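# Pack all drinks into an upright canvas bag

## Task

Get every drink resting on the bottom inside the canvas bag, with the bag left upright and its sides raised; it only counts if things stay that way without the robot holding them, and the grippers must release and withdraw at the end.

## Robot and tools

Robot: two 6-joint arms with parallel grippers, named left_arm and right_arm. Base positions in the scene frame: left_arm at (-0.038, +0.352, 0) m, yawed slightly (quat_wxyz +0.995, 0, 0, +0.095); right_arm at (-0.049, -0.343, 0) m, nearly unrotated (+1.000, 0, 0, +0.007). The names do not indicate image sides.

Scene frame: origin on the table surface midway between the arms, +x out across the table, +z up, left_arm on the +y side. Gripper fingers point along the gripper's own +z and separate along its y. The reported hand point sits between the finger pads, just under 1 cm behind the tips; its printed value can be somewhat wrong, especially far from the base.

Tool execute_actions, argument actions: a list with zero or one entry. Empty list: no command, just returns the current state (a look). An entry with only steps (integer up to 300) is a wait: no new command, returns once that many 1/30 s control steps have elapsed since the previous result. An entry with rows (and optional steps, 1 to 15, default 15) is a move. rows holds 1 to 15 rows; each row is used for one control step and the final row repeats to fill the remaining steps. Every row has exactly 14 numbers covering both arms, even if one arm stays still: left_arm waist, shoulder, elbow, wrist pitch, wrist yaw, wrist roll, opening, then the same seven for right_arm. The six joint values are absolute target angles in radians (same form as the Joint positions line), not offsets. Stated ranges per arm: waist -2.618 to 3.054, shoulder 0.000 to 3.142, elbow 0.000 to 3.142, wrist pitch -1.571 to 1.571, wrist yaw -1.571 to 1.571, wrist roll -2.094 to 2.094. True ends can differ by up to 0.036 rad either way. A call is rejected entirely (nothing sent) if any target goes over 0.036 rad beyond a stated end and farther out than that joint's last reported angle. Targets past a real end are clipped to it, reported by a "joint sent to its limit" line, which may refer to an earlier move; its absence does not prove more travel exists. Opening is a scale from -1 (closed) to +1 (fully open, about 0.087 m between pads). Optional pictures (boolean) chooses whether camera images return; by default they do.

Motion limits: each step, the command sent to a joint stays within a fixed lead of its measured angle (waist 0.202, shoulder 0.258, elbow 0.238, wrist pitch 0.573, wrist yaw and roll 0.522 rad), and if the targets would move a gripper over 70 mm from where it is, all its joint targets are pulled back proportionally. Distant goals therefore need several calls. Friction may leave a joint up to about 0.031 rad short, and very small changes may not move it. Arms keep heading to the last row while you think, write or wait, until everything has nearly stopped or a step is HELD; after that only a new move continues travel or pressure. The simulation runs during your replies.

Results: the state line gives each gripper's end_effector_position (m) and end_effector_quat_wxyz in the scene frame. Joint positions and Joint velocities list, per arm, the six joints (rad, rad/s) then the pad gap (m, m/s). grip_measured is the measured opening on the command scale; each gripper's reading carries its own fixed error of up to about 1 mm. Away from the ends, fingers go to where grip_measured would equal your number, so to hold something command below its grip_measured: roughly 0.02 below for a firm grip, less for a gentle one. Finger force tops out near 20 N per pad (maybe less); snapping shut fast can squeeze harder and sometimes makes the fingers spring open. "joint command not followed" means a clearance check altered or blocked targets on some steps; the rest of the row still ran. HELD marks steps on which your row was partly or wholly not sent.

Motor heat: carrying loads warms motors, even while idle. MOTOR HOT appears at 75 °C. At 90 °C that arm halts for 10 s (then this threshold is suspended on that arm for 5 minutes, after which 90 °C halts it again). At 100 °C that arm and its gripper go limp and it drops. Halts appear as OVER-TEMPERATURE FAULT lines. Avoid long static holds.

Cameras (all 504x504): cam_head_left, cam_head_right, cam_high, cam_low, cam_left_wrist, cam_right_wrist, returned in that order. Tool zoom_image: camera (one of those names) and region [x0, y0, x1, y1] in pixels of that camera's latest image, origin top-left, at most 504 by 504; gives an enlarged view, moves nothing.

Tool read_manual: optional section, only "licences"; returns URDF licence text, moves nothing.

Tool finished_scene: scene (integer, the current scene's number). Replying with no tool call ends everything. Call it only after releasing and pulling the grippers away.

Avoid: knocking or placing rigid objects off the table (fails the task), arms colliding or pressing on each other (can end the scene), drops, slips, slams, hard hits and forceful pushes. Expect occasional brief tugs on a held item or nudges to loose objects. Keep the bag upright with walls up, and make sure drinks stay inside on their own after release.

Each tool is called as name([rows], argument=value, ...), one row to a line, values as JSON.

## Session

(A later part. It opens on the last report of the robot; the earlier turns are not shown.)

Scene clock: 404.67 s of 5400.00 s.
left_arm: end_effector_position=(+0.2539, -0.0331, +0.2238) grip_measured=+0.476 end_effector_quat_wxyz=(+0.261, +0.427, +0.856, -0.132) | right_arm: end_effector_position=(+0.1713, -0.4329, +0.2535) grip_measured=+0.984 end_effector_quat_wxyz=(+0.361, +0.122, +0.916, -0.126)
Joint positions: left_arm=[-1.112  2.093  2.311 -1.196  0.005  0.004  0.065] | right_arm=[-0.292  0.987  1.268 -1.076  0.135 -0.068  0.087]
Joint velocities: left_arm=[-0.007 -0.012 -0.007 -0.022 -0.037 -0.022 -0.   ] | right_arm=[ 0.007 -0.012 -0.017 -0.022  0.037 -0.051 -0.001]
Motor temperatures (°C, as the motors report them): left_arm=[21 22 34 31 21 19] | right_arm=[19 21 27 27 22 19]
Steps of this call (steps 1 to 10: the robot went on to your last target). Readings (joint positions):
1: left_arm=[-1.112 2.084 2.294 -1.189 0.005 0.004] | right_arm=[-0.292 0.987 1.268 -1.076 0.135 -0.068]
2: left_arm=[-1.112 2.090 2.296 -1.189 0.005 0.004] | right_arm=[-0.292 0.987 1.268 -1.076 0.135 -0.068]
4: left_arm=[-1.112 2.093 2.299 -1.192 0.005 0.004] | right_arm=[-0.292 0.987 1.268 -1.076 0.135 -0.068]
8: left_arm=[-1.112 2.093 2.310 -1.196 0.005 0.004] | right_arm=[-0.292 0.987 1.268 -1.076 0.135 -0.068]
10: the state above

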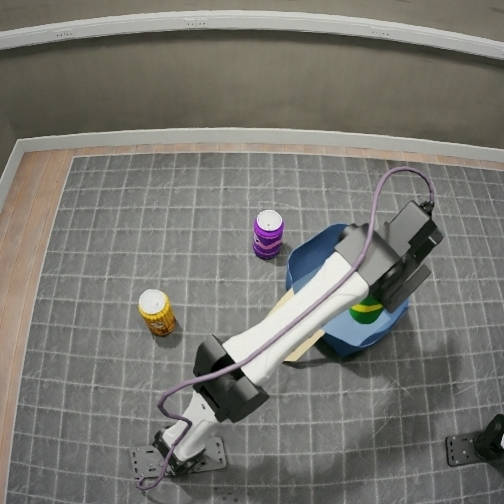

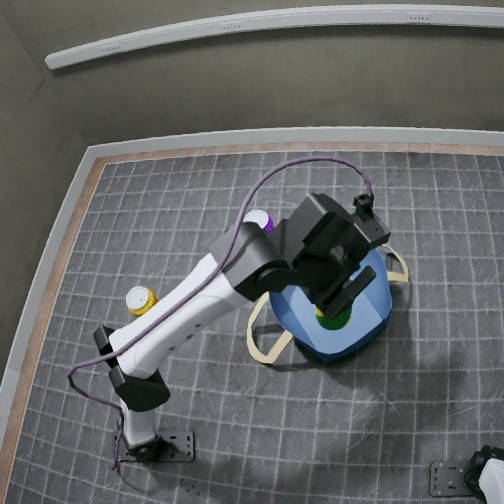

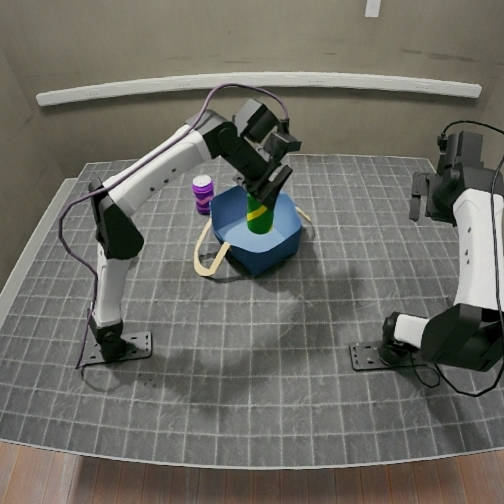

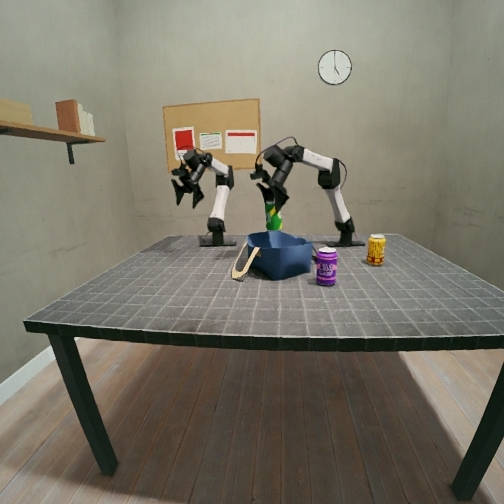

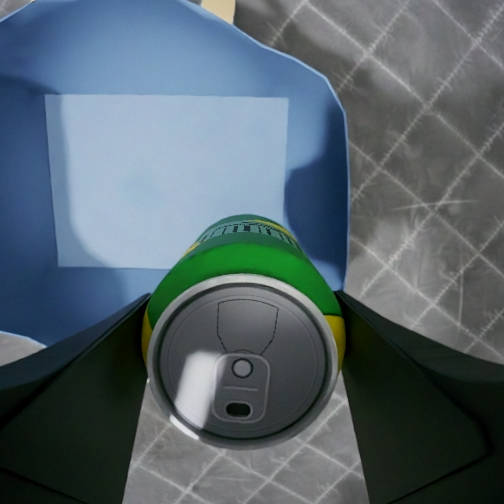

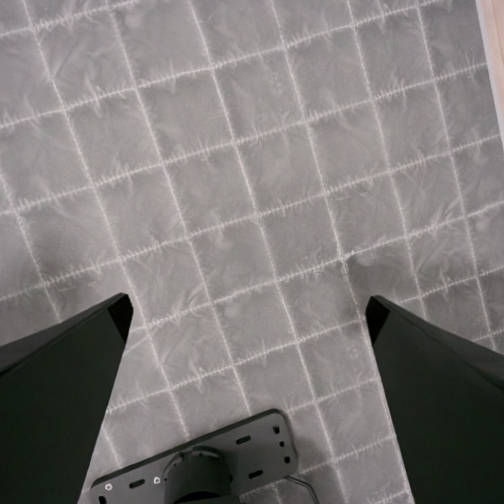

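execute_actions([
  {"rows": [[-1.10,2.071,2.34,-1.16,0,0,0.44, -0.3,1.0,1.262,-1.08,0.127,-0.067,1],[-1.092,2.071,2.33,-1.135,0,0,0.44, -0.3,1.0,1.262,-1.08,0.127,-0.067,1],[-1.084,2.071,2.32,-1.1145,0,0,0.44, -0.3,1.0,1.262,-1.08,0.127,-0.067,1],[-1.076,2.071,2.318,-1.096,0,0,0.44, -0.3,1.0,1.262,-1.08,0.127,-0.067,1],[-1.068,2.072,2.311,-1.074,0,0,0.44, -0.3,1.0,1.262,-1.08,0.127,-0.067,1],[-1.068,2.074,2.301,-1.047,0,0,0.44, -0.3,1.0,1.262,-1.08,0.127,-0.067,1],[-1.068,2.075,2.287,-1.018,0,0,0.44, -0.3,1.0,1.262,-1.08,0.127,-0.067,1],[-1.068,2.078,2.270,-0.986,0,0,0.44, -0.3,1.0,1.262,-1.08,0.127,-0.067,1],[-1.068,2.080,2.250,-0.952,0,0,0.44, -0.3,1.0,1.262,-1.08,0.127,-0.067,1],[-1.068,2.083,2.229,-0.917,0,0,0.44, -0.3,1.0,1.262,-1.08,0.127,-0.067,1],[-1.068,2.086,2.205,-0.881,0,0,0.44, -0.3,1.0,1.262,-1.08,0.127,-0.067,1],[-1.068,2.090,2.179,-0.844,0,0,0.44, -0.3,1.0,1.262,-1.08,0.127,-0.067,1],[-1.068,2.093,2.153,-0.806,0,0,0.44, -0.3,1.0,1.262,-1.08,0.127,-0.067,1],[-1.068,2.097,2.125,-0.770,0,0,0.44, -0.3,1.0,1.262,-1.08,0.127,-0.067,1],[-1.068,2.100,2.098,-0.735,0,0,0.44, -0.3,1.0,1.262,-1.08,0.127,-0.067,1]], "steps": 15},
], pictures=false)

execute_actions([
  {"rows": [[-1.068,2.104,2.070,-0.701,0,0,0.44, -0.3,1.0,1.262,-1.08,0.127,-0.067,1],[-1.068,2.108,2.042,-0.669,0,0,0.44, -0.3,1.0,1.262,-1.08,0.127,-0.067,1],[-1.068,2.111,2.016,-0.640,0,0,0.44, -0.3,1.0,1.262,-1.08,0.127,-0.067,1],[-1.068,2.115,1.990,-0.613,0,0,0.44, -0.3,1.0,1.262,-1.08,0.127,-0.067,1],[-1.068,2.118,1.966,-0.591,0,0,0.44, -0.3,1.0,1.262,-1.08,0.127,-0.067,1],[-1.068,2.121,1.945,-0.572,0,0,0.44, -0.3,1.0,1.262,-1.08,0.127,-0.067,1],[-1.068,2.123,1.925,-0.559,0,0,0.44, -0.3,1.0,1.262,-1.08,0.127,-0.067,1],[-1.068,2.126,1.908,-0.550,0,0,0.44, -0.3,1.0,1.262,-1.08,0.127,-0.067,1],[-1.068,2.127,1.894,-0.547,0,0,0.44, -0.3,1.0,1.262,-1.08,0.127,-0.067,1],[-1.068,2.129,1.884,-0.547,0,0,0.44, -0.3,1.0,1.262,-1.08,0.127,-0.067,1],[-1.068,2.130,1.877,-0.547,0,0,0.44, -0.3,1.0,1.262,-1.08,0.127,-0.067,1],[-1.068,2.130,1.875,-0.547,0,0,0.44, -0.3,1.0,1.262,-1.08,0.127,-0.067,1]], "steps": 15},
], pictures=false)

execute_actions([
  {"steps": 10},
])

Scene clock: 499.50 s of 5400.00 s.
left_arm: end_effector_position=(+0.2963, -0.0496, +0.1981) grip_measured=+0.476 end_effector_quat_wxyz=(+0.311, +0.400, +0.850, -0.146) | right_arm: end_effector_position=(+0.1713, -0.4329, +0.2535) grip_measured=+0.984 end_effector_quat_wxyz=(+0.361, +0.122, +0.916, -0.126)
Joint positions: left_arm=[-1.068  2.093  2.149 -0.925  0.001  0.004  0.065] | right_arm=[-0.292  0.987  1.268 -1.076  0.135 -0.068  0.087]
Joint velocities: left_arm=[ 0.012  0.017 -0.779  0.872  0.007  0.051 -0.001] | right_arm=[-0.012 -0.002  0.007 -0.051 -0.007  0.007  0.001]
Motor temperatures (°C, as the motors report them): left_arm=[21 45 41 32 21 19] | right_arm=[19 21 28 28 22 19]
Steps of this call (steps 1 to 30: the robot went on to your last target; steps 31 to 90: nothing new was sent; then 91.33 s passed at rest; steps 91 to 105: all 15 steps of this action). Readings (joint positions):
91: left_arm=[-1.112 2.093 2.311 -1.196 0.005 0.004] | right_arm=[-0.292 0.987 1.268 -1.076 0.135 -0.068]
92: left_arm=[-1.110 2.093 2.311 -1.196 0.005 0.004] | right_arm=[-0.292 0.987 1.268 -1.076 0.135 -0.068]
94: left_arm=[-1.103 2.093 2.311 -1.189 0.005 0.004] | right_arm=[-0.292 0.987 1.268 -1.076 0.135 -0.068]
98: left_arm=[-1.076 2.093 2.300 -1.132 0.004 0.004] | right_arm=[-0.292 0.987 1.268 -1.076 0.135 -0.068]
105: the state above

Scene clock: 500.00 s of 5400.00 s.
left_arm: end_effector_position=(+0.3033, -0.0580, +0.0973) grip_measured=+0.476 end_effector_quat_wxyz=(+0.285, +0.405, +0.859, -0.134) | right_arm: end_effector_position=(+0.1713, -0.4329, +0.2535) grip_measured=+0.984 end_effector_quat_wxyz=(+0.361, +0.122, +0.916, -0.126)
Joint positions: left_arm=[-1.068  2.154  1.867 -0.643  0.001  0.004  0.065] | right_arm=[-0.292  0.987  1.268 -1.076  0.135 -0.068  0.087]
Joint velocities: left_arm=[ 0.002  0.002 -0.027  0.081  0.037 -0.037 -0.001] | right_arm=[-0.002 -0.002 -0.007 -0.022  0.022 -0.022  0.001]
Motor temperatures (°C, as the motors report them): left_arm=[21 45 41 32 21 19] | right_arm=[19 21 28 28 22 19]
Steps of this call (steps 1 to 15: all 15 steps of this action). Readings (joint positions):
1: left_arm=[-1.068 2.096 2.122 -0.894 0.001 0.004] | right_arm=[-0.292 0.987 1.268 -1.076 0.135 -0.068]
2: left_arm=[-1.068 2.099 2.094 -0.861 0.001 0.004] | right_arm=[-0.292 0.987 1.268 -1.076 0.135 -0.068]
4: left_arm=[-1.068 2.108 2.040 -0.797 0.001 0.004] | right_arm=[-0.292 0.987 1.268 -1.076 0.135 -0.068]
8: left_arm=[-1.068 2.131 1.941 -0.695 0.001 0.004] | right_arm=[-0.292 0.987 1.268 -1.076 0.135 -0.068]
15: the state above

Scene clock: 500.33 s of 5400.00 s.
left_arm: end_effector_position=(+0.3080, -0.0637, +0.1012) grip_measured=+0.476 end_effector_quat_wxyz=(+0.299, +0.402, +0.854, -0.140) | right_arm: end_effector_position=(+0.1713, -0.4329, +0.2535) grip_measured=+0.984 end_effector_quat_wxyz=(+0.361, +0.122, +0.916, -0.126)
Joint positions: left_arm=[-1.068  2.154  1.867 -0.61   0.001  0.004  0.065] | right_arm=[-0.292  0.987  1.268 -1.076  0.135 -0.068  0.087]
Joint velocities: left_arm=[-0.012  0.007  0.002  0.022 -0.022 -0.022 -0.   ] | right_arm=[ 0.012 -0.007 -0.007 -0.007 -0.022  0.022  0.   ]
Motor temperatures (°C, as the motors report them): left_arm=[21 45 41 32 21 19] | right_arm=[19 21 28 28 22 19]
Steps of this call (steps 1 to 10: the robot went on to your last target). Readings (joint positions):
1: left_arm=[-1.068 2.154 1.867 -0.640 0.001 0.004] | right_arm=[-0.292 0.987 1.268 -1.076 0.135 -0.068]
2: left_arm=[-1.068 2.154 1.867 -0.634 0.001 0.004] | right_arm=[-0.292 0.987 1.268 -1.076 0.135 -0.068]
4: left_arm=[-1.068 2.154 1.867 -0.621 0.001 0.004] | right_arm=[-0.292 0.987 1.268 -1.076 0.135 -0.068]
8: left_arm=[-1.068 2.154 1.867 -0.611 0.001 0.004] | right_arm=[-0.292 0.987 1.268 -1.076 0.135 -0.068]
10: the state above

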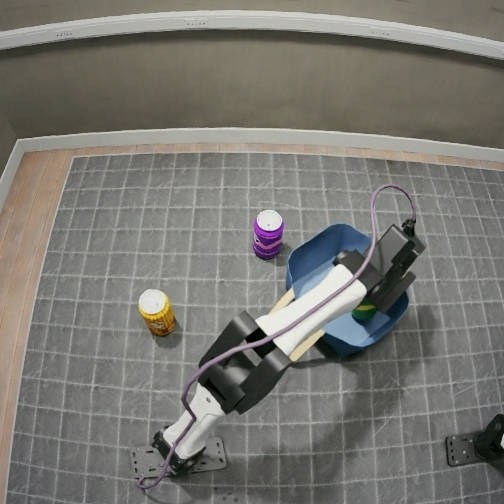

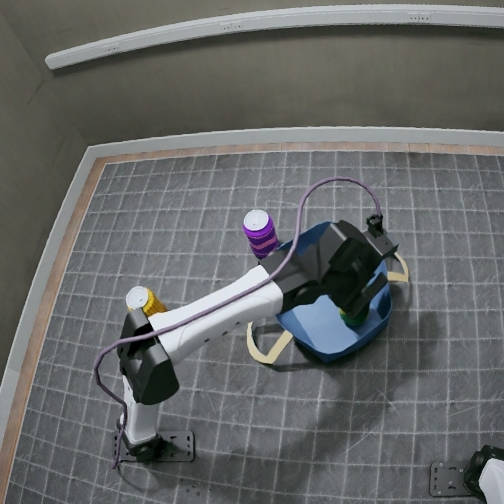

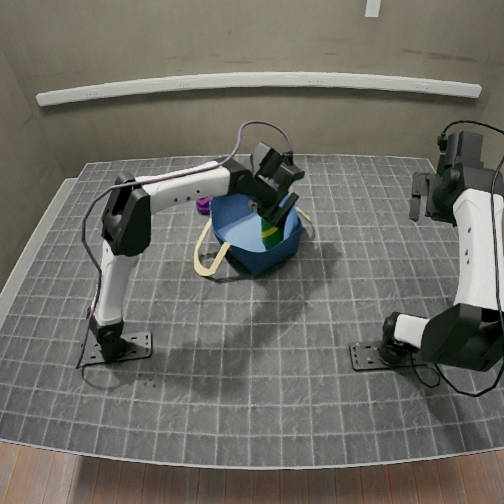

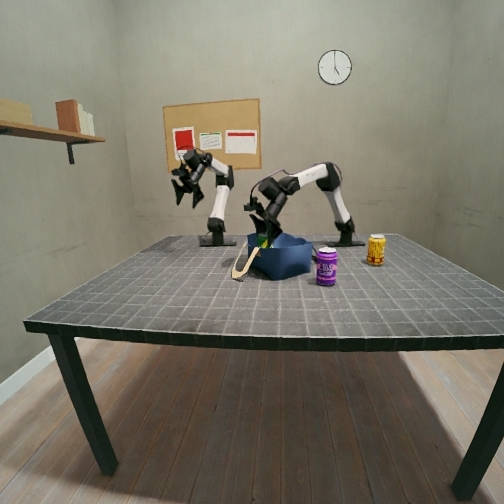

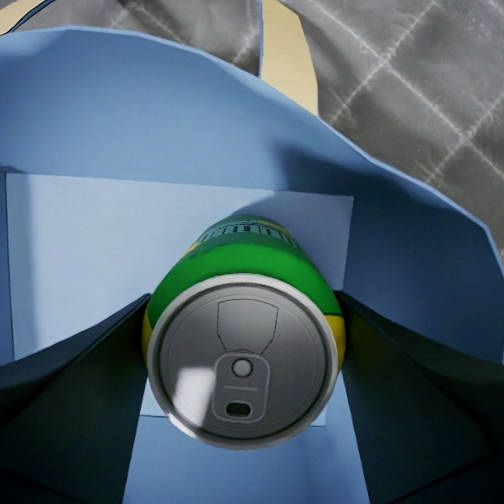

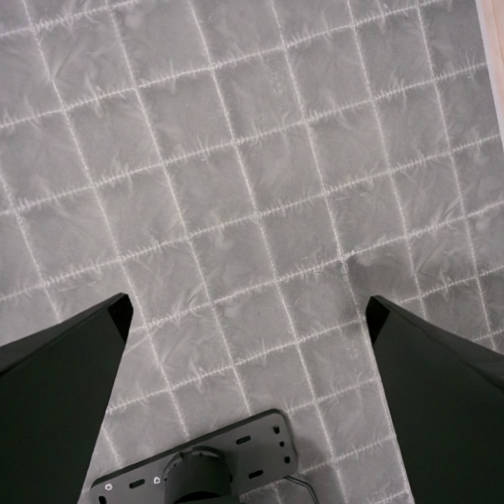

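execute_actions([
  {"rows": [[-1.068,2.131,1.872,-0.535,0,0,0.44, -0.3,1.0,1.262,-1.08,0.127,-0.067,1],[-1.068,2.131,1.867,-0.525,0,0,0.44, -0.3,1.0,1.262,-1.08,0.127,-0.067,1],[-1.068,2.132,1.860,-0.515,0,0,0.44, -0.3,1.0,1.262,-1.08,0.127,-0.067,1],[-1.068,2.132,1.853,-0.507,0,0,0.44, -0.3,1.0,1.262,-1.08,0.127,-0.067,1],[-1.068,2.133,1.846,-0.500,0,0,0.44, -0.3,1.0,1.262,-1.08,0.127,-0.067,1],[-1.068,2.134,1.839,-0.494,0,0,0.44, -0.3,1.0,1.262,-1.08,0.127,-0.067,1],[-1.068,2.135,1.832,-0.490,0,0,0.44, -0.3,1.0,1.262,-1.08,0.127,-0.067,1],[-1.068,2.136,1.826,-0.490,0,0,0.44, -0.3,1.0,1.262,-1.08,0.127,-0.067,1],[-1.068,2.138,1.820,-0.490,0,0,0.44, -0.3,1.0,1.262,-1.08,0.127,-0.067,1],[-1.068,2.141,1.815,-0.490,0,0,0.44, -0.3,1.0,1.262,-1.08,0.127,-0.067,1],[-1.068,2.145,1.812,-0.495,0,0,0.44, -0.3,1.0,1.262,-1.08,0.127,-0.067,1],[-1.068,2.149,1.812,-0.505,0,0,0.44, -0.3,1.0,1.262,-1.08,0.127,-0.067,1],[-1.068,2.153,1.812,-0.515,0,0,0.44, -0.3,1.0,1.262,-1.08,0.127,-0.067,1],[-1.068,2.157,1.812,-0.525,0,0,0.44, -0.3,1.0,1.262,-1.08,0.127,-0.067,1],[-1.068,2.160,1.812,-0.535,0,0,0.44, -0.3,1.0,1.262,-1.08,0.127,-0.067,1]], "steps": 15},
], pictures=false)

execute_actions([
  {"steps": 8},
])

Scene clock: 528.53 s of 5400.00 s.
left_arm: end_effector_position=(+0.3072, -0.0627, +0.0863) grip_measured=+0.476 end_effector_quat_wxyz=(+0.298, +0.403, +0.854, -0.140) | right_arm: end_effector_position=(+0.1713, -0.4329, +0.2535) grip_measured=+0.984 end_effector_quat_wxyz=(+0.361, +0.122, +0.916, -0.126)
Joint positions: left_arm=[-1.068  2.156  1.814 -0.557  0.001  0.004  0.065] | right_arm=[-0.292  0.987  1.268 -1.076  0.135 -0.068  0.087]
Joint velocities: left_arm=[-0.007 -0.007  0.012  0.037 -0.022  0.037  0.   ] | right_arm=[-0.012  0.007  0.017 -0.037 -0.022 -0.11   0.   ]
Motor temperatures (°C, as the motors report them): left_arm=[21 51 41 36 21 19] | right_arm=[19 21 28 28 22 19]
Steps of this call (steps 1 to 30: the robot went on to your last target; steps 31 to 90: nothing new was sent; then 24.70 s passed at rest; steps 91 to 105: all 15 steps of this action). Readings (joint positions):
91: left_arm=[-1.068 2.154 1.867 -0.608 0.001 0.004] | right_arm=[-0.292 0.987 1.268 -1.076 0.135 -0.068]
92: left_arm=[-1.068 2.154 1.867 -0.606 0.001 0.004] | right_arm=[-0.292 0.987 1.268 -1.076 0.135 -0.068]
94: left_arm=[-1.068 2.154 1.865 -0.596 0.001 0.004] | right_arm=[-0.292 0.987 1.268 -1.076 0.135 -0.068]
98: left_arm=[-1.068 2.154 1.844 -0.564 0.001 0.004] | right_arm=[-0.292 0.987 1.268 -1.076 0.135 -0.068]
105: the state above

Scene clock: 528.80 s of 5400.00 s.
left_arm: end_effector_position=(+0.3073, -0.0628, +0.0863) grip_measured=+0.476 end_effector_quat_wxyz=(+0.298, +0.403, +0.854, -0.140) | right_arm: end_effector_position=(+0.1713, -0.4329, +0.2535) grip_measured=+0.984 end_effector_quat_wxyz=(+0.361, +0.122, +0.916, -0.126)
Joint positions: left_arm=[-1.068  2.156  1.814 -0.557  0.001  0.004  0.065] | right_arm=[-0.292  0.987  1.268 -1.076  0.135 -0.068  0.087]
Joint velocities: left_arm=[-0.007 -0.012 -0.017 -0.022 -0.022  0.037  0.001] | right_arm=[ 0.002 -0.002  0.002 -0.051 -0.051 -0.007 -0.   ]
Motor temperatures (°C, as the motors report them): left_arm=[21 50 41 36 21 19] | right_arm=[19 21 28 28 22 19]
Steps of this call (steps 1 to 8: the robot went on to your last target). Readings (joint positions):
1: left_arm=[-1.068 2.156 1.814 -0.557 0.001 0.004] | right_arm=[-0.292 0.987 1.268 -1.076 0.135 -0.068]
2: left_arm=[-1.068 2.156 1.814 -0.557 0.001 0.004] | right_arm=[-0.292 0.987 1.268 -1.076 0.135 -0.068]
4: left_arm=[-1.068 2.156 1.814 -0.557 0.001 0.004] | right_arm=[-0.292 0.987 1.268 -1.076 0.135 -0.068]
8: the state above

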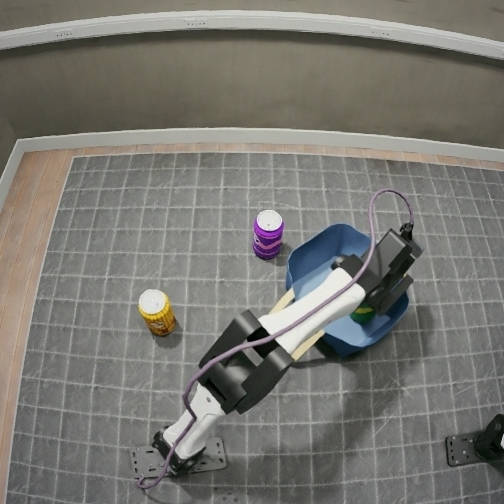

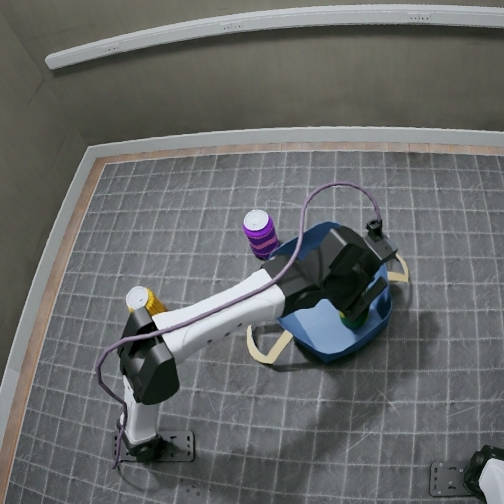

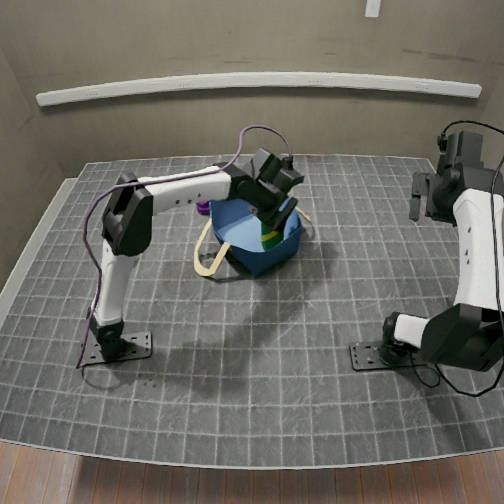

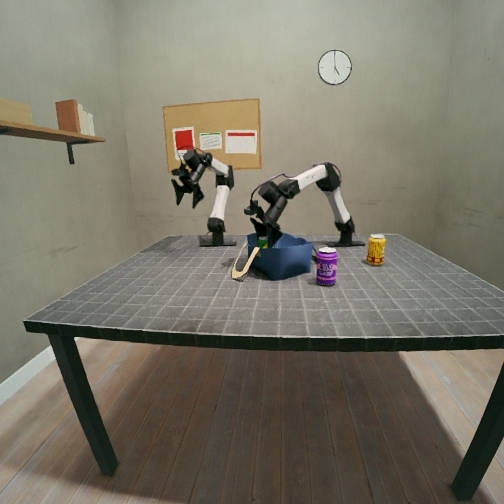

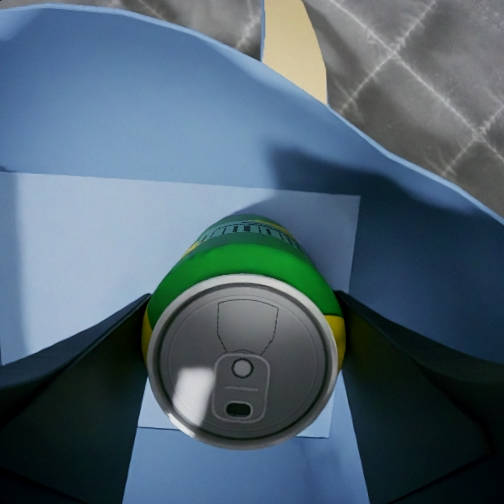

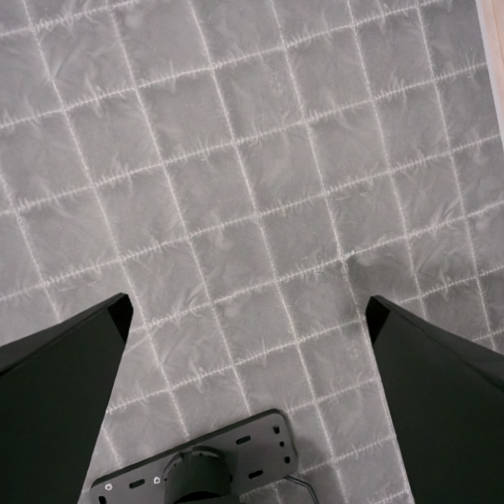

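execute_actions([
  {"rows": [[-1.068,2.156,1.814,-0.55,0,0,0.50, -0.3,1.0,1.262,-1.08,0.127,-0.067,1],[-1.068,2.156,1.814,-0.55,0,0,0.56, -0.3,1.0,1.262,-1.08,0.127,-0.067,1],[-1.068,2.156,1.814,-0.55,0,0,0.63, -0.3,1.0,1.262,-1.08,0.127,-0.067,1],[-1.068,2.156,1.814,-0.55,0,0,0.70, -0.3,1.0,1.262,-1.08,0.127,-0.067,1],[-1.068,2.150,1.814,-0.55,0,0,0.76, -0.3,1.0,1.262,-1.08,0.127,-0.067,1],[-1.068,2.143,1.814,-0.55,0,0,0.80, -0.3,1.0,1.262,-1.08,0.127,-0.067,1],[-1.068,2.138,1.814,-0.55,0,0,0.80, -0.3,1.0,1.262,-1.08,0.127,-0.067,1],[-1.068,2.131,1.814,-0.55,0,0,0.80, -0.3,1.0,1.262,-1.08,0.127,-0.067,1],[-1.068,2.122,1.814,-0.55,0,0,0.80, -0.3,1.0,1.262,-1.08,0.127,-0.067,1],[-1.068,2.109,1.814,-0.55,0,0,0.80, -0.3,1.0,1.262,-1.08,0.127,-0.067,1],[-1.068,2.094,1.814,-0.55,0,0,0.80, -0.3,1.0,1.262,-1.08,0.127,-0.067,1],[-1.068,2.079,1.814,-0.55,0,0,0.80, -0.3,1.0,1.262,-1.08,0.127,-0.067,1],[-1.068,2.062,1.814,-0.55,0,0,0.80, -0.3,1.0,1.262,-1.08,0.127,-0.067,1],[-1.068,2.045,1.814,-0.55,0,0,0.80, -0.3,1.0,1.262,-1.08,0.127,-0.067,1],[-1.068,2.030,1.814,-0.55,0,0,0.80, -0.3,1.0,1.262,-1.08,0.127,-0.067,1]], "steps": 15},
], pictures=false)

execute_actions([
  {"rows": [[-1.065,2.015,1.814,-0.54,0,0,0.80, -0.3,1.0,1.262,-1.08,0.127,-0.067,1],[-1.056,2.002,1.814,-0.53,0,0,0.84, -0.3,1.0,1.262,-1.08,0.127,-0.067,1],[-1.042,1.993,1.814,-0.52,0,0,0.88, -0.3,1.0,1.262,-1.08,0.127,-0.067,1],[-1.023,1.986,1.814,-0.51,0,0,0.92, -0.3,1.0,1.262,-1.08,0.127,-0.067,1],[-1.000,1.984,1.814,-0.50,0,0,0.96, -0.3,1.0,1.262,-1.08,0.127,-0.067,1],[-0.973,1.984,1.814,-0.493,0,0,1, -0.3,1.0,1.262,-1.08,0.127,-0.067,1],[-0.944,1.984,1.814,-0.493,0,0,1, -0.3,1.0,1.262,-1.08,0.127,-0.067,1],[-0.912,1.984,1.814,-0.493,0,0,1, -0.3,1.0,1.262,-1.08,0.127,-0.067,1],[-0.879,1.984,1.814,-0.493,0,0,1, -0.3,1.0,1.262,-1.08,0.127,-0.067,1],[-0.844,1.984,1.814,-0.493,0,0,1, -0.3,1.0,1.262,-1.08,0.127,-0.067,1],[-0.809,1.984,1.814,-0.493,0,0,1, -0.3,1.0,1.262,-1.08,0.127,-0.067,1],[-0.774,1.984,1.814,-0.493,0,0,1, -0.3,1.0,1.262,-1.08,0.127,-0.067,1],[-0.739,1.984,1.814,-0.493,0,0,1, -0.3,1.0,1.262,-1.08,0.127,-0.067,1],[-0.706,1.984,1.814,-0.493,0,0,1, -0.3,1.0,1.262,-1.08,0.127,-0.067,1],[-0.674,1.984,1.814,-0.493,0,0,1, -0.3,1.0,1.262,-1.08,0.127,-0.067,1]], "steps": 15},
], pictures=false)

execute_actions([
  {"rows": [[-0.645,1.984,1.814,-0.493,0,0,1, -0.3,1.0,1.262,-1.08,0.127,-0.067,1],[-0.618,1.984,1.814,-0.493,0,0,1, -0.3,1.0,1.262,-1.08,0.127,-0.067,1],[-0.595,1.984,1.814,-0.493,0,0,1, -0.3,1.0,1.262,-1.08,0.127,-0.067,1],[-0.576,1.984,1.814,-0.493,0,0,1, -0.3,1.0,1.262,-1.08,0.127,-0.067,1],[-0.562,1.984,1.814,-0.493,0,0,1, -0.3,1.0,1.262,-1.08,0.127,-0.067,1],[-0.553,1.984,1.814,-0.493,0,0,1, -0.3,1.0,1.262,-1.08,0.127,-0.067,1],[-0.550,1.984,1.814,-0.493,0,0,1, -0.3,1.0,1.262,-1.08,0.127,-0.067,1]], "steps": 14},
])

Scene clock: 588.60 s of 5400.00 s.
left_arm: end_effector_position=(+0.3076, -0.0633, +0.1180) grip_measured=+0.800 end_effector_quat_wxyz=(+0.324, +0.398, +0.845, -0.152) | right_arm: end_effector_position=(+0.1713, -0.4329, +0.2535) grip_measured=+0.984 end_effector_quat_wxyz=(+0.361, +0.122, +0.916, -0.126)
Joint positions: left_arm=[-1.068  2.095  1.814 -0.557  0.002  0.003  0.079] | right_arm=[-0.292  0.987  1.268 -1.076  0.135 -0.068  0.087]
Joint velocities: left_arm=[-0.012 -0.525 -0.027 -0.022 -0.022 -0.007 -0.001] | right_arm=[-0.007 -0.002 -0.027  0.037 -0.007  0.095 -0.001]
Motor temperatures (°C, as the motors report them): left_arm=[21 49 39 35 21 19] | right_arm=[19 21 28 28 22 19]
Steps of this call (steps 1 to 15: the robot went on to your last target; steps 16 to 90: nothing new was sent; then 56.30 s passed at rest; steps 91 to 105: all 15 steps of this action). Readings (joint positions):
91: left_arm=[-1.068 2.156 1.814 -0.557 0.001 0.004] | right_arm=[-0.292 0.987 1.268 -1.076 0.135 -0.068]
92: left_arm=[-1.068 2.156 1.814 -0.558 0.002 0.003] | right_arm=[-0.292 0.987 1.268 -1.076 0.135 -0.068]
94: left_arm=[-1.068 2.156 1.814 -0.557 0.002 0.003] | right_arm=[-0.292 0.987 1.268 -1.076 0.135 -0.068]
98: left_arm=[-1.068 2.155 1.814 -0.557 0.002 0.003] | right_arm=[-0.292 0.987 1.268 -1.076 0.135 -0.068]
105: the state above

Scene clock: 589.10 s of 5400.00 s.
left_arm: end_effector_position=(+0.4303, +0.0697, +0.1838) grip_measured=+0.989 end_effector_quat_wxyz=(+0.416, +0.243, +0.868, -0.117) | right_arm: end_effector_position=(+0.1713, -0.4329, +0.2535) grip_measured=+0.984 end_effector_quat_wxyz=(+0.361, +0.122, +0.916, -0.126)
Joint positions: left_arm=[-0.732  1.985  1.814 -0.505  0.004  0.003  0.087] | right_arm=[-0.292  0.987  1.268 -1.076  0.135 -0.068  0.087]
Joint velocities: left_arm=[ 0.994 -0.007 -0.012  0.037 -0.022  0.022  0.   ] | right_arm=[ 0.017  0.012  0.017  0.007  0.022  0.051 -0.001]
Motor temperatures (°C, as the motors report them): left_arm=[21 49 39 35 21 19] | right_arm=[19 21 28 28 22 19]
Steps of this call (steps 1 to 15: all 15 steps of this action). Readings (joint positions):
1: left_arm=[-1.068 2.076 1.814 -0.557 0.002 0.003] | right_arm=[-0.292 0.987 1.268 -1.076 0.135 -0.068]
2: left_arm=[-1.068 2.056 1.814 -0.556 0.002 0.003] | right_arm=[-0.292 0.987 1.268 -1.076 0.135 -0.068]
4: left_arm=[-1.061 2.020 1.814 -0.547 0.002 0.003] | right_arm=[-0.292 0.987 1.268 -1.076 0.135 -0.068]
8: left_arm=[-0.990 1.986 1.814 -0.514 0.005 0.003] | right_arm=[-0.292 0.987 1.268 -1.076 0.135 -0.068]
15: the state above

Scene clock: 589.57 s of 5400.00 s.
left_arm: end_effector_position=(+0.4753, +0.1632, +0.1838) grip_measured=+0.989 end_effector_quat_wxyz=(+0.426, +0.159, +0.887, -0.075) | right_arm: end_effector_position=(+0.1713, -0.4329, +0.2535) grip_measured=+0.984 end_effector_quat_wxyz=(+0.361, +0.122, +0.916, -0.126)
Joint positions: left_arm=[-0.544  1.985  1.814 -0.504 -0.001  0.003  0.087] | right_arm=[-0.292  0.987  1.268 -1.076  0.135 -0.068  0.087]
Joint velocities: left_arm=[ 0.002 -0.007 -0.012  0.066 -0.022  0.037 -0.   ] | right_arm=[-0.002 -0.002 -0.002  0.066 -0.007  0.022 -0.001]
Motor temperatures (°C, as the motors report them): left_arm=[21 49 39 35 21 19] | right_arm=[19 21 28 28 22 19]
Steps of this call (steps 1 to 14: all 14 steps of this action). Readings (joint positions):
1: left_arm=[-0.697 1.985 1.814 -0.505 0.004 0.003] | right_arm=[-0.292 0.987 1.268 -1.076 0.135 -0.068]
2: left_arm=[-0.665 1.985 1.814 -0.505 0.003 0.003] | right_arm=[-0.292 0.987 1.268 -1.076 0.135 -0.068]
4: left_arm=[-0.608 1.985 1.814 -0.504 0.002 0.003] | right_arm=[-0.292 0.987 1.268 -1.076 0.135 -0.068]
8: left_arm=[-0.544 1.985 1.814 -0.504 -0.001 0.003] | right_arm=[-0.292 0.987 1.268 -1.076 0.135 -0.068]
14: the state above

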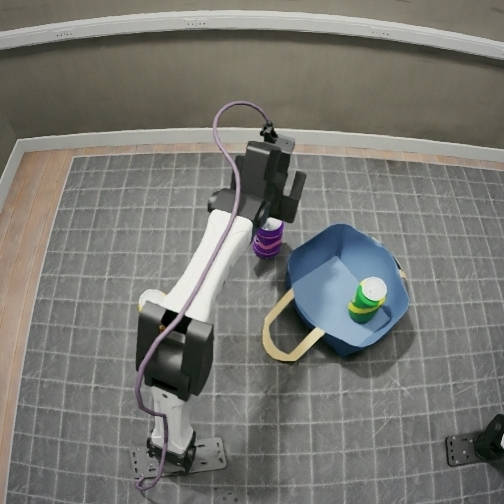

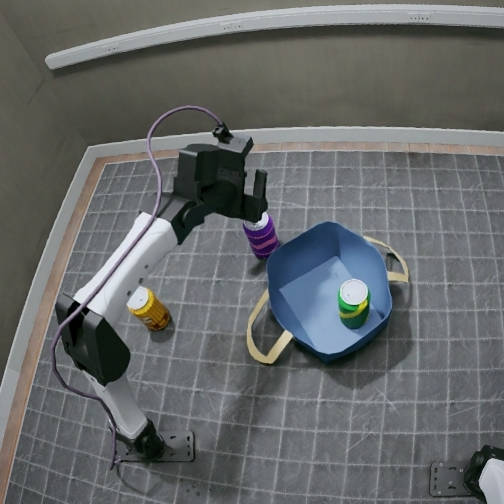

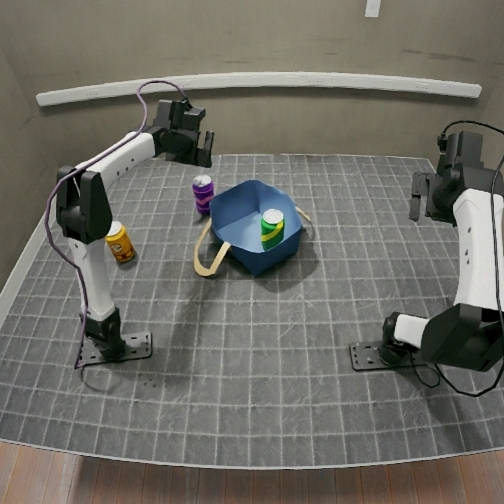

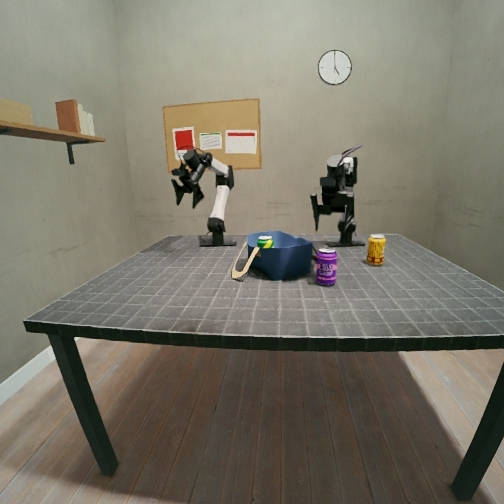

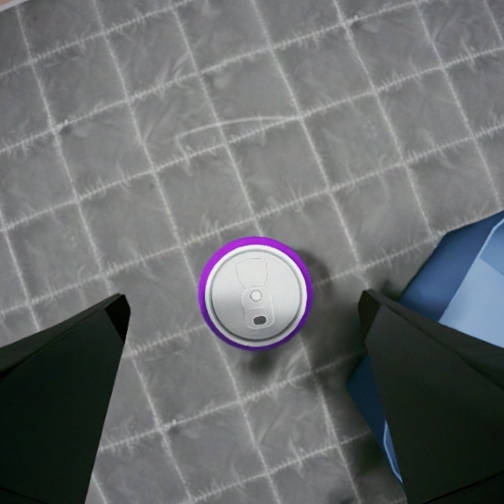

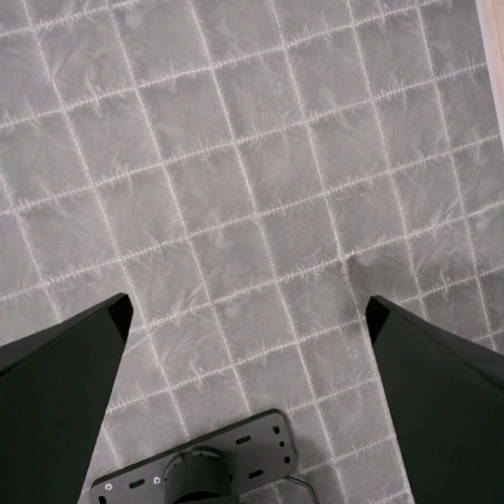

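execute_actions([
  {"rows": [[-0.555,1.988,1.811,-0.488,0,0,1, -0.3,1.0,1.262,-1.08,0.127,-0.067,1],[-0.562,1.992,1.808,-0.481,0,0,1, -0.3,1.0,1.262,-1.08,0.127,-0.067,1],[-0.562,1.995,1.805,-0.470,0,0,1, -0.3,1.0,1.262,-1.08,0.127,-0.067,1],[-0.562,1.995,1.803,-0.455,0,0,1, -0.3,1.0,1.262,-1.08,0.127,-0.067,1],[-0.562,1.997,1.797,-0.438,0,0,1, -0.3,1.0,1.262,-1.08,0.127,-0.067,1],[-0.562,1.999,1.788,-0.418,0,0,1, -0.3,1.0,1.262,-1.08,0.127,-0.067,1],[-0.562,2.002,1.776,-0.396,0,0,1, -0.3,1.0,1.262,-1.08,0.127,-0.067,1],[-0.562,2.006,1.761,-0.373,0,0,1, -0.3,1.0,1.262,-1.08,0.127,-0.067,1],[-0.562,2.010,1.744,-0.349,0,0,1, -0.3,1.0,1.262,-1.08,0.127,-0.067,1],[-0.562,2.014,1.725,-0.324,0,0,1, -0.3,1.0,1.262,-1.08,0.127,-0.067,1],[-0.562,2.019,1.706,-0.299,0,0,1, -0.3,1.0,1.262,-1.08,0.127,-0.067,1],[-0.562,2.024,1.685,-0.275,0,0,1, -0.3,1.0,1.262,-1.08,0.127,-0.067,1],[-0.562,2.029,1.664,-0.252,0,0,1, -0.3,1.0,1.262,-1.08,0.127,-0.067,1],[-0.562,2.034,1.643,-0.230,0,0,1, -0.3,1.0,1.262,-1.08,0.127,-0.067,1],[-0.562,2.039,1.622,-0.210,0,0,1, -0.3,1.0,1.262,-1.08,0.127,-0.067,1]], "steps": 15},
], pictures=false)

execute_actions([
  {"rows": [[-0.562,2.044,1.603,-0.193,0,0,1, -0.3,1.0,1.262,-1.08,0.127,-0.067,1],[-0.562,2.048,1.584,-0.178,0,0,1, -0.3,1.0,1.262,-1.08,0.127,-0.067,1],[-0.562,2.052,1.567,-0.167,0,0,1, -0.3,1.0,1.262,-1.08,0.127,-0.067,1],[-0.562,2.056,1.552,-0.160,0,0,1, -0.3,1.0,1.262,-1.08,0.127,-0.067,1],[-0.562,2.059,1.540,-0.158,0,0,1, -0.3,1.0,1.262,-1.08,0.127,-0.067,1],[-0.562,2.061,1.531,-0.158,0,0,1, -0.3,1.0,1.262,-1.08,0.127,-0.067,1],[-0.562,2.063,1.525,-0.158,0,0,1, -0.3,1.0,1.262,-1.08,0.127,-0.067,1],[-0.562,2.063,1.523,-0.158,0,0,1, -0.3,1.0,1.262,-1.08,0.127,-0.067,1],[-0.562,2.063,1.523,-0.158,0,0,0.9, -0.3,1.0,1.262,-1.08,0.127,-0.067,1],[-0.562,2.063,1.523,-0.158,0,0,0.8, -0.3,1.0,1.262,-1.08,0.127,-0.067,1],[-0.562,2.063,1.523,-0.158,0,0,0.72, -0.3,1.0,1.262,-1.08,0.127,-0.067,1],[-0.562,2.063,1.523,-0.158,0,0,0.65, -0.3,1.0,1.262,-1.08,0.127,-0.067,1],[-0.562,2.063,1.523,-0.158,0,0,0.60, -0.3,1.0,1.262,-1.08,0.127,-0.067,1],[-0.562,2.063,1.523,-0.158,0,0,0.57, -0.3,1.0,1.262,-1.08,0.127,-0.067,1],[-0.562,2.063,1.523,-0.158,0,0,0.545, -0.3,1.0,1.262,-1.08,0.127,-0.067,1]], "steps": 15},
], pictures=false)

execute_actions([
  {"rows": [[-0.562,2.063,1.523,-0.158,0,0,0.525, -0.3,1.0,1.262,-1.08,0.127,-0.067,1],[-0.562,2.063,1.523,-0.158,0,0,0.505, -0.3,1.0,1.262,-1.08,0.127,-0.067,1],[-0.562,2.063,1.523,-0.158,0,0,0.49, -0.3,1.0,1.262,-1.08,0.127,-0.067,1],[-0.562,2.063,1.523,-0.158,0,0,0.475, -0.3,1.0,1.262,-1.08,0.127,-0.067,1],[-0.562,2.063,1.523,-0.158,0,0,0.46, -0.3,1.0,1.262,-1.08,0.127,-0.067,1],[-0.562,2.063,1.523,-0.158,0,0,0.445, -0.3,1.0,1.262,-1.08,0.127,-0.067,1]], "steps": 9},
])

Scene clock: 675.37 s of 5400.00 s.
left_arm: end_effector_position=(+0.4856, +0.1519, +0.1543) grip_measured=+0.989 end_effector_quat_wxyz=(+0.449, +0.163, +0.875, -0.082) | right_arm: end_effector_position=(+0.1713, -0.4329, +0.2535) grip_measured=+0.984 end_effector_quat_wxyz=(+0.361, +0.122, +0.916, -0.126)
Joint positions: left_arm=[-0.557  2.002  1.684 -0.305 -0.001  0.003  0.087] | right_arm=[-0.292  0.987  1.268 -1.076  0.135 -0.068  0.087]
Joint velocities: left_arm=[ 0.007  0.188 -0.637  0.608 -0.095 -0.037 -0.   ] | right_arm=[ 0.022 -0.002 -0.017 -0.095  0.037  0.007 -0.001]
Motor temperatures (°C, as the motors report them): left_arm=[21 48 40 37 21 19] | right_arm=[19 21 29 28 22 19]
Steps of this call (steps 1 to 15: the robot went on to your last target; steps 16 to 90: nothing new was sent; then 82.30 s passed at rest; steps 91 to 105: all 15 steps of this action). Readings (joint positions):
91: left_arm=[-0.544 1.985 1.814 -0.504 -0.001 0.003] | right_arm=[-0.292 0.987 1.268 -1.076 0.135 -0.068]
92: left_arm=[-0.545 1.985 1.814 -0.504 -0.001 0.003] | right_arm=[-0.292 0.987 1.268 -1.076 0.135 -0.068]
94: left_arm=[-0.550 1.985 1.814 -0.498 -0.001 0.003] | right_arm=[-0.292 0.987 1.268 -1.076 0.135 -0.068]
98: left_arm=[-0.556 1.985 1.805 -0.451 -0.001 0.003] | right_arm=[-0.292 0.987 1.268 -1.076 0.135 -0.068]
105: the state above

Scene clock: 675.87 s of 5400.00 s.
left_arm: end_effector_position=(+0.4740, +0.1563, +0.0807) grip_measured=+0.559 end_effector_quat_wxyz=(+0.409, +0.166, +0.894, -0.074) | right_arm: end_effector_position=(+0.1713, -0.4329, +0.2535) grip_measured=+0.984 end_effector_quat_wxyz=(+0.361, +0.122, +0.916, -0.126)
Joint positions: left_arm=[-0.557  2.06   1.534 -0.187 -0.001  0.003  0.068] | right_arm=[-0.292  0.987  1.268 -1.076  0.135 -0.068  0.087]
Joint velocities: left_arm=[ 0.007  0.002 -0.022  0.037 -0.037  0.051 -0.025] | right_arm=[-0.012 -0.012 -0.017 -0.081  0.037  0.007 -0.   ]
Motor temperatures (°C, as the motors report them): left_arm=[21 48 39 37 21 19] | right_arm=[19 21 29 28 22 19]
Steps of this call (steps 1 to 15: all 15 steps of this action). Readings (joint positions):
1: left_arm=[-0.557 2.009 1.662 -0.285 -0.001 0.003] | right_arm=[-0.292 0.987 1.268 -1.076 0.135 -0.068]
2: left_arm=[-0.557 2.017 1.641 -0.267 -0.001 0.003] | right_arm=[-0.292 0.987 1.268 -1.076 0.135 -0.068]
4: left_arm=[-0.557 2.032 1.600 -0.237 -0.001 0.003] | right_arm=[-0.292 0.987 1.268 -1.076 0.135 -0.068]
8: left_arm=[-0.557 2.056 1.544 -0.211 -0.001 0.003] | right_arm=[-0.292 0.987 1.268 -1.076 0.135 -0.068]
15: the state above

Scene clock: 676.17 s of 5400.00 s.
left_arm: end_effector_position=(+0.4748, +0.1563, +0.0814) grip_measured=+0.478 end_effector_quat_wxyz=(+0.411, +0.166, +0.893, -0.074) | right_arm: end_effector_position=(+0.1713, -0.4329, +0.2535) grip_measured=+0.984 end_effector_quat_wxyz=(+0.361, +0.122, +0.916, -0.126)
Joint positions: left_arm=[-0.557  2.06   1.534 -0.183 -0.003  0.003  0.065] | right_arm=[-0.292  0.987  1.268 -1.076  0.135 -0.068  0.087]
Joint velocities: left_arm=[-0.002 -0.022 -0.012 -0.051 -0.022 -0.022  0.001] | right_arm=[-0.007 -0.012  0.002 -0.037 -0.081 -0.007  0.001]
Motor temperatures (°C, as the motors report them): left_arm=[21 48 39 37 21 19] | right_arm=[19 21 29 28 22 19]
Steps of this call (steps 1 to 9: all 9 steps of this action). Readings (joint positions):
1: left_arm=[-0.557 2.060 1.534 -0.185 -0.001 0.003] | right_arm=[-0.292 0.987 1.268 -1.076 0.135 -0.068]
2: left_arm=[-0.557 2.060 1.534 -0.184 -0.002 0.003] | right_arm=[-0.292 0.987 1.268 -1.076 0.135 -0.068]
4: left_arm=[-0.557 2.060 1.534 -0.183 -0.003 0.003] | right_arm=[-0.292 0.987 1.268 -1.076 0.135 -0.068]
8: left_arm=[-0.557 2.060 1.534 -0.183 -0.003 0.003] | right_arm=[-0.292 0.987 1.268 -1.076 0.135 -0.068]
9: the state above

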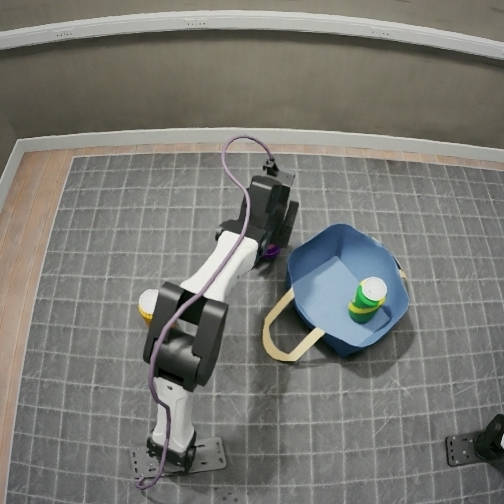

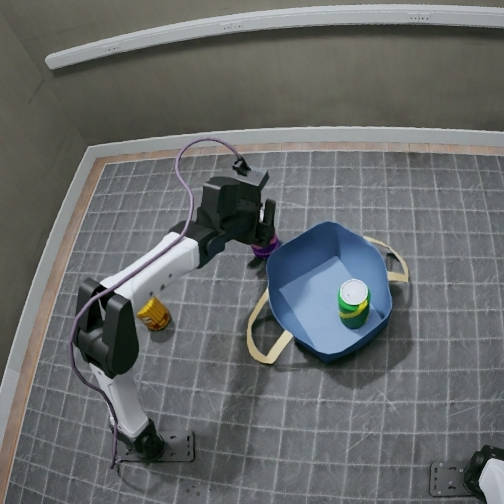

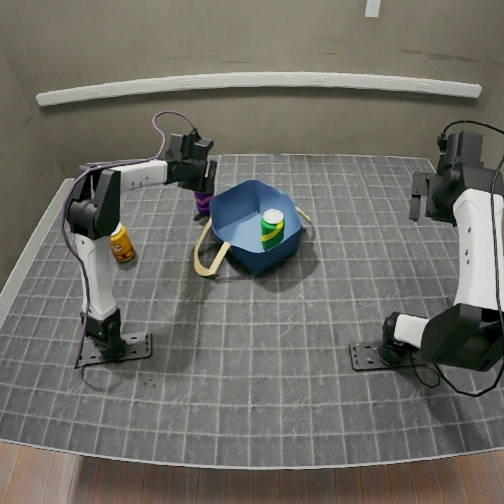

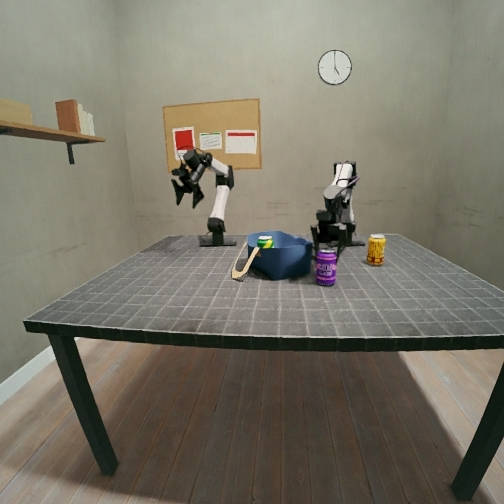

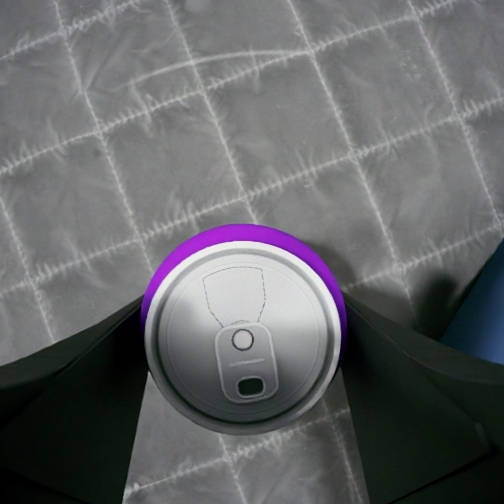

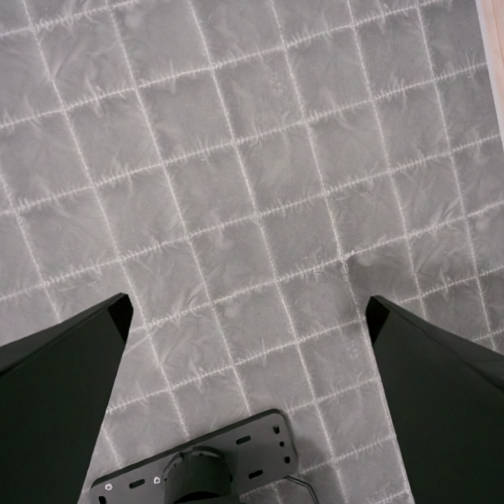

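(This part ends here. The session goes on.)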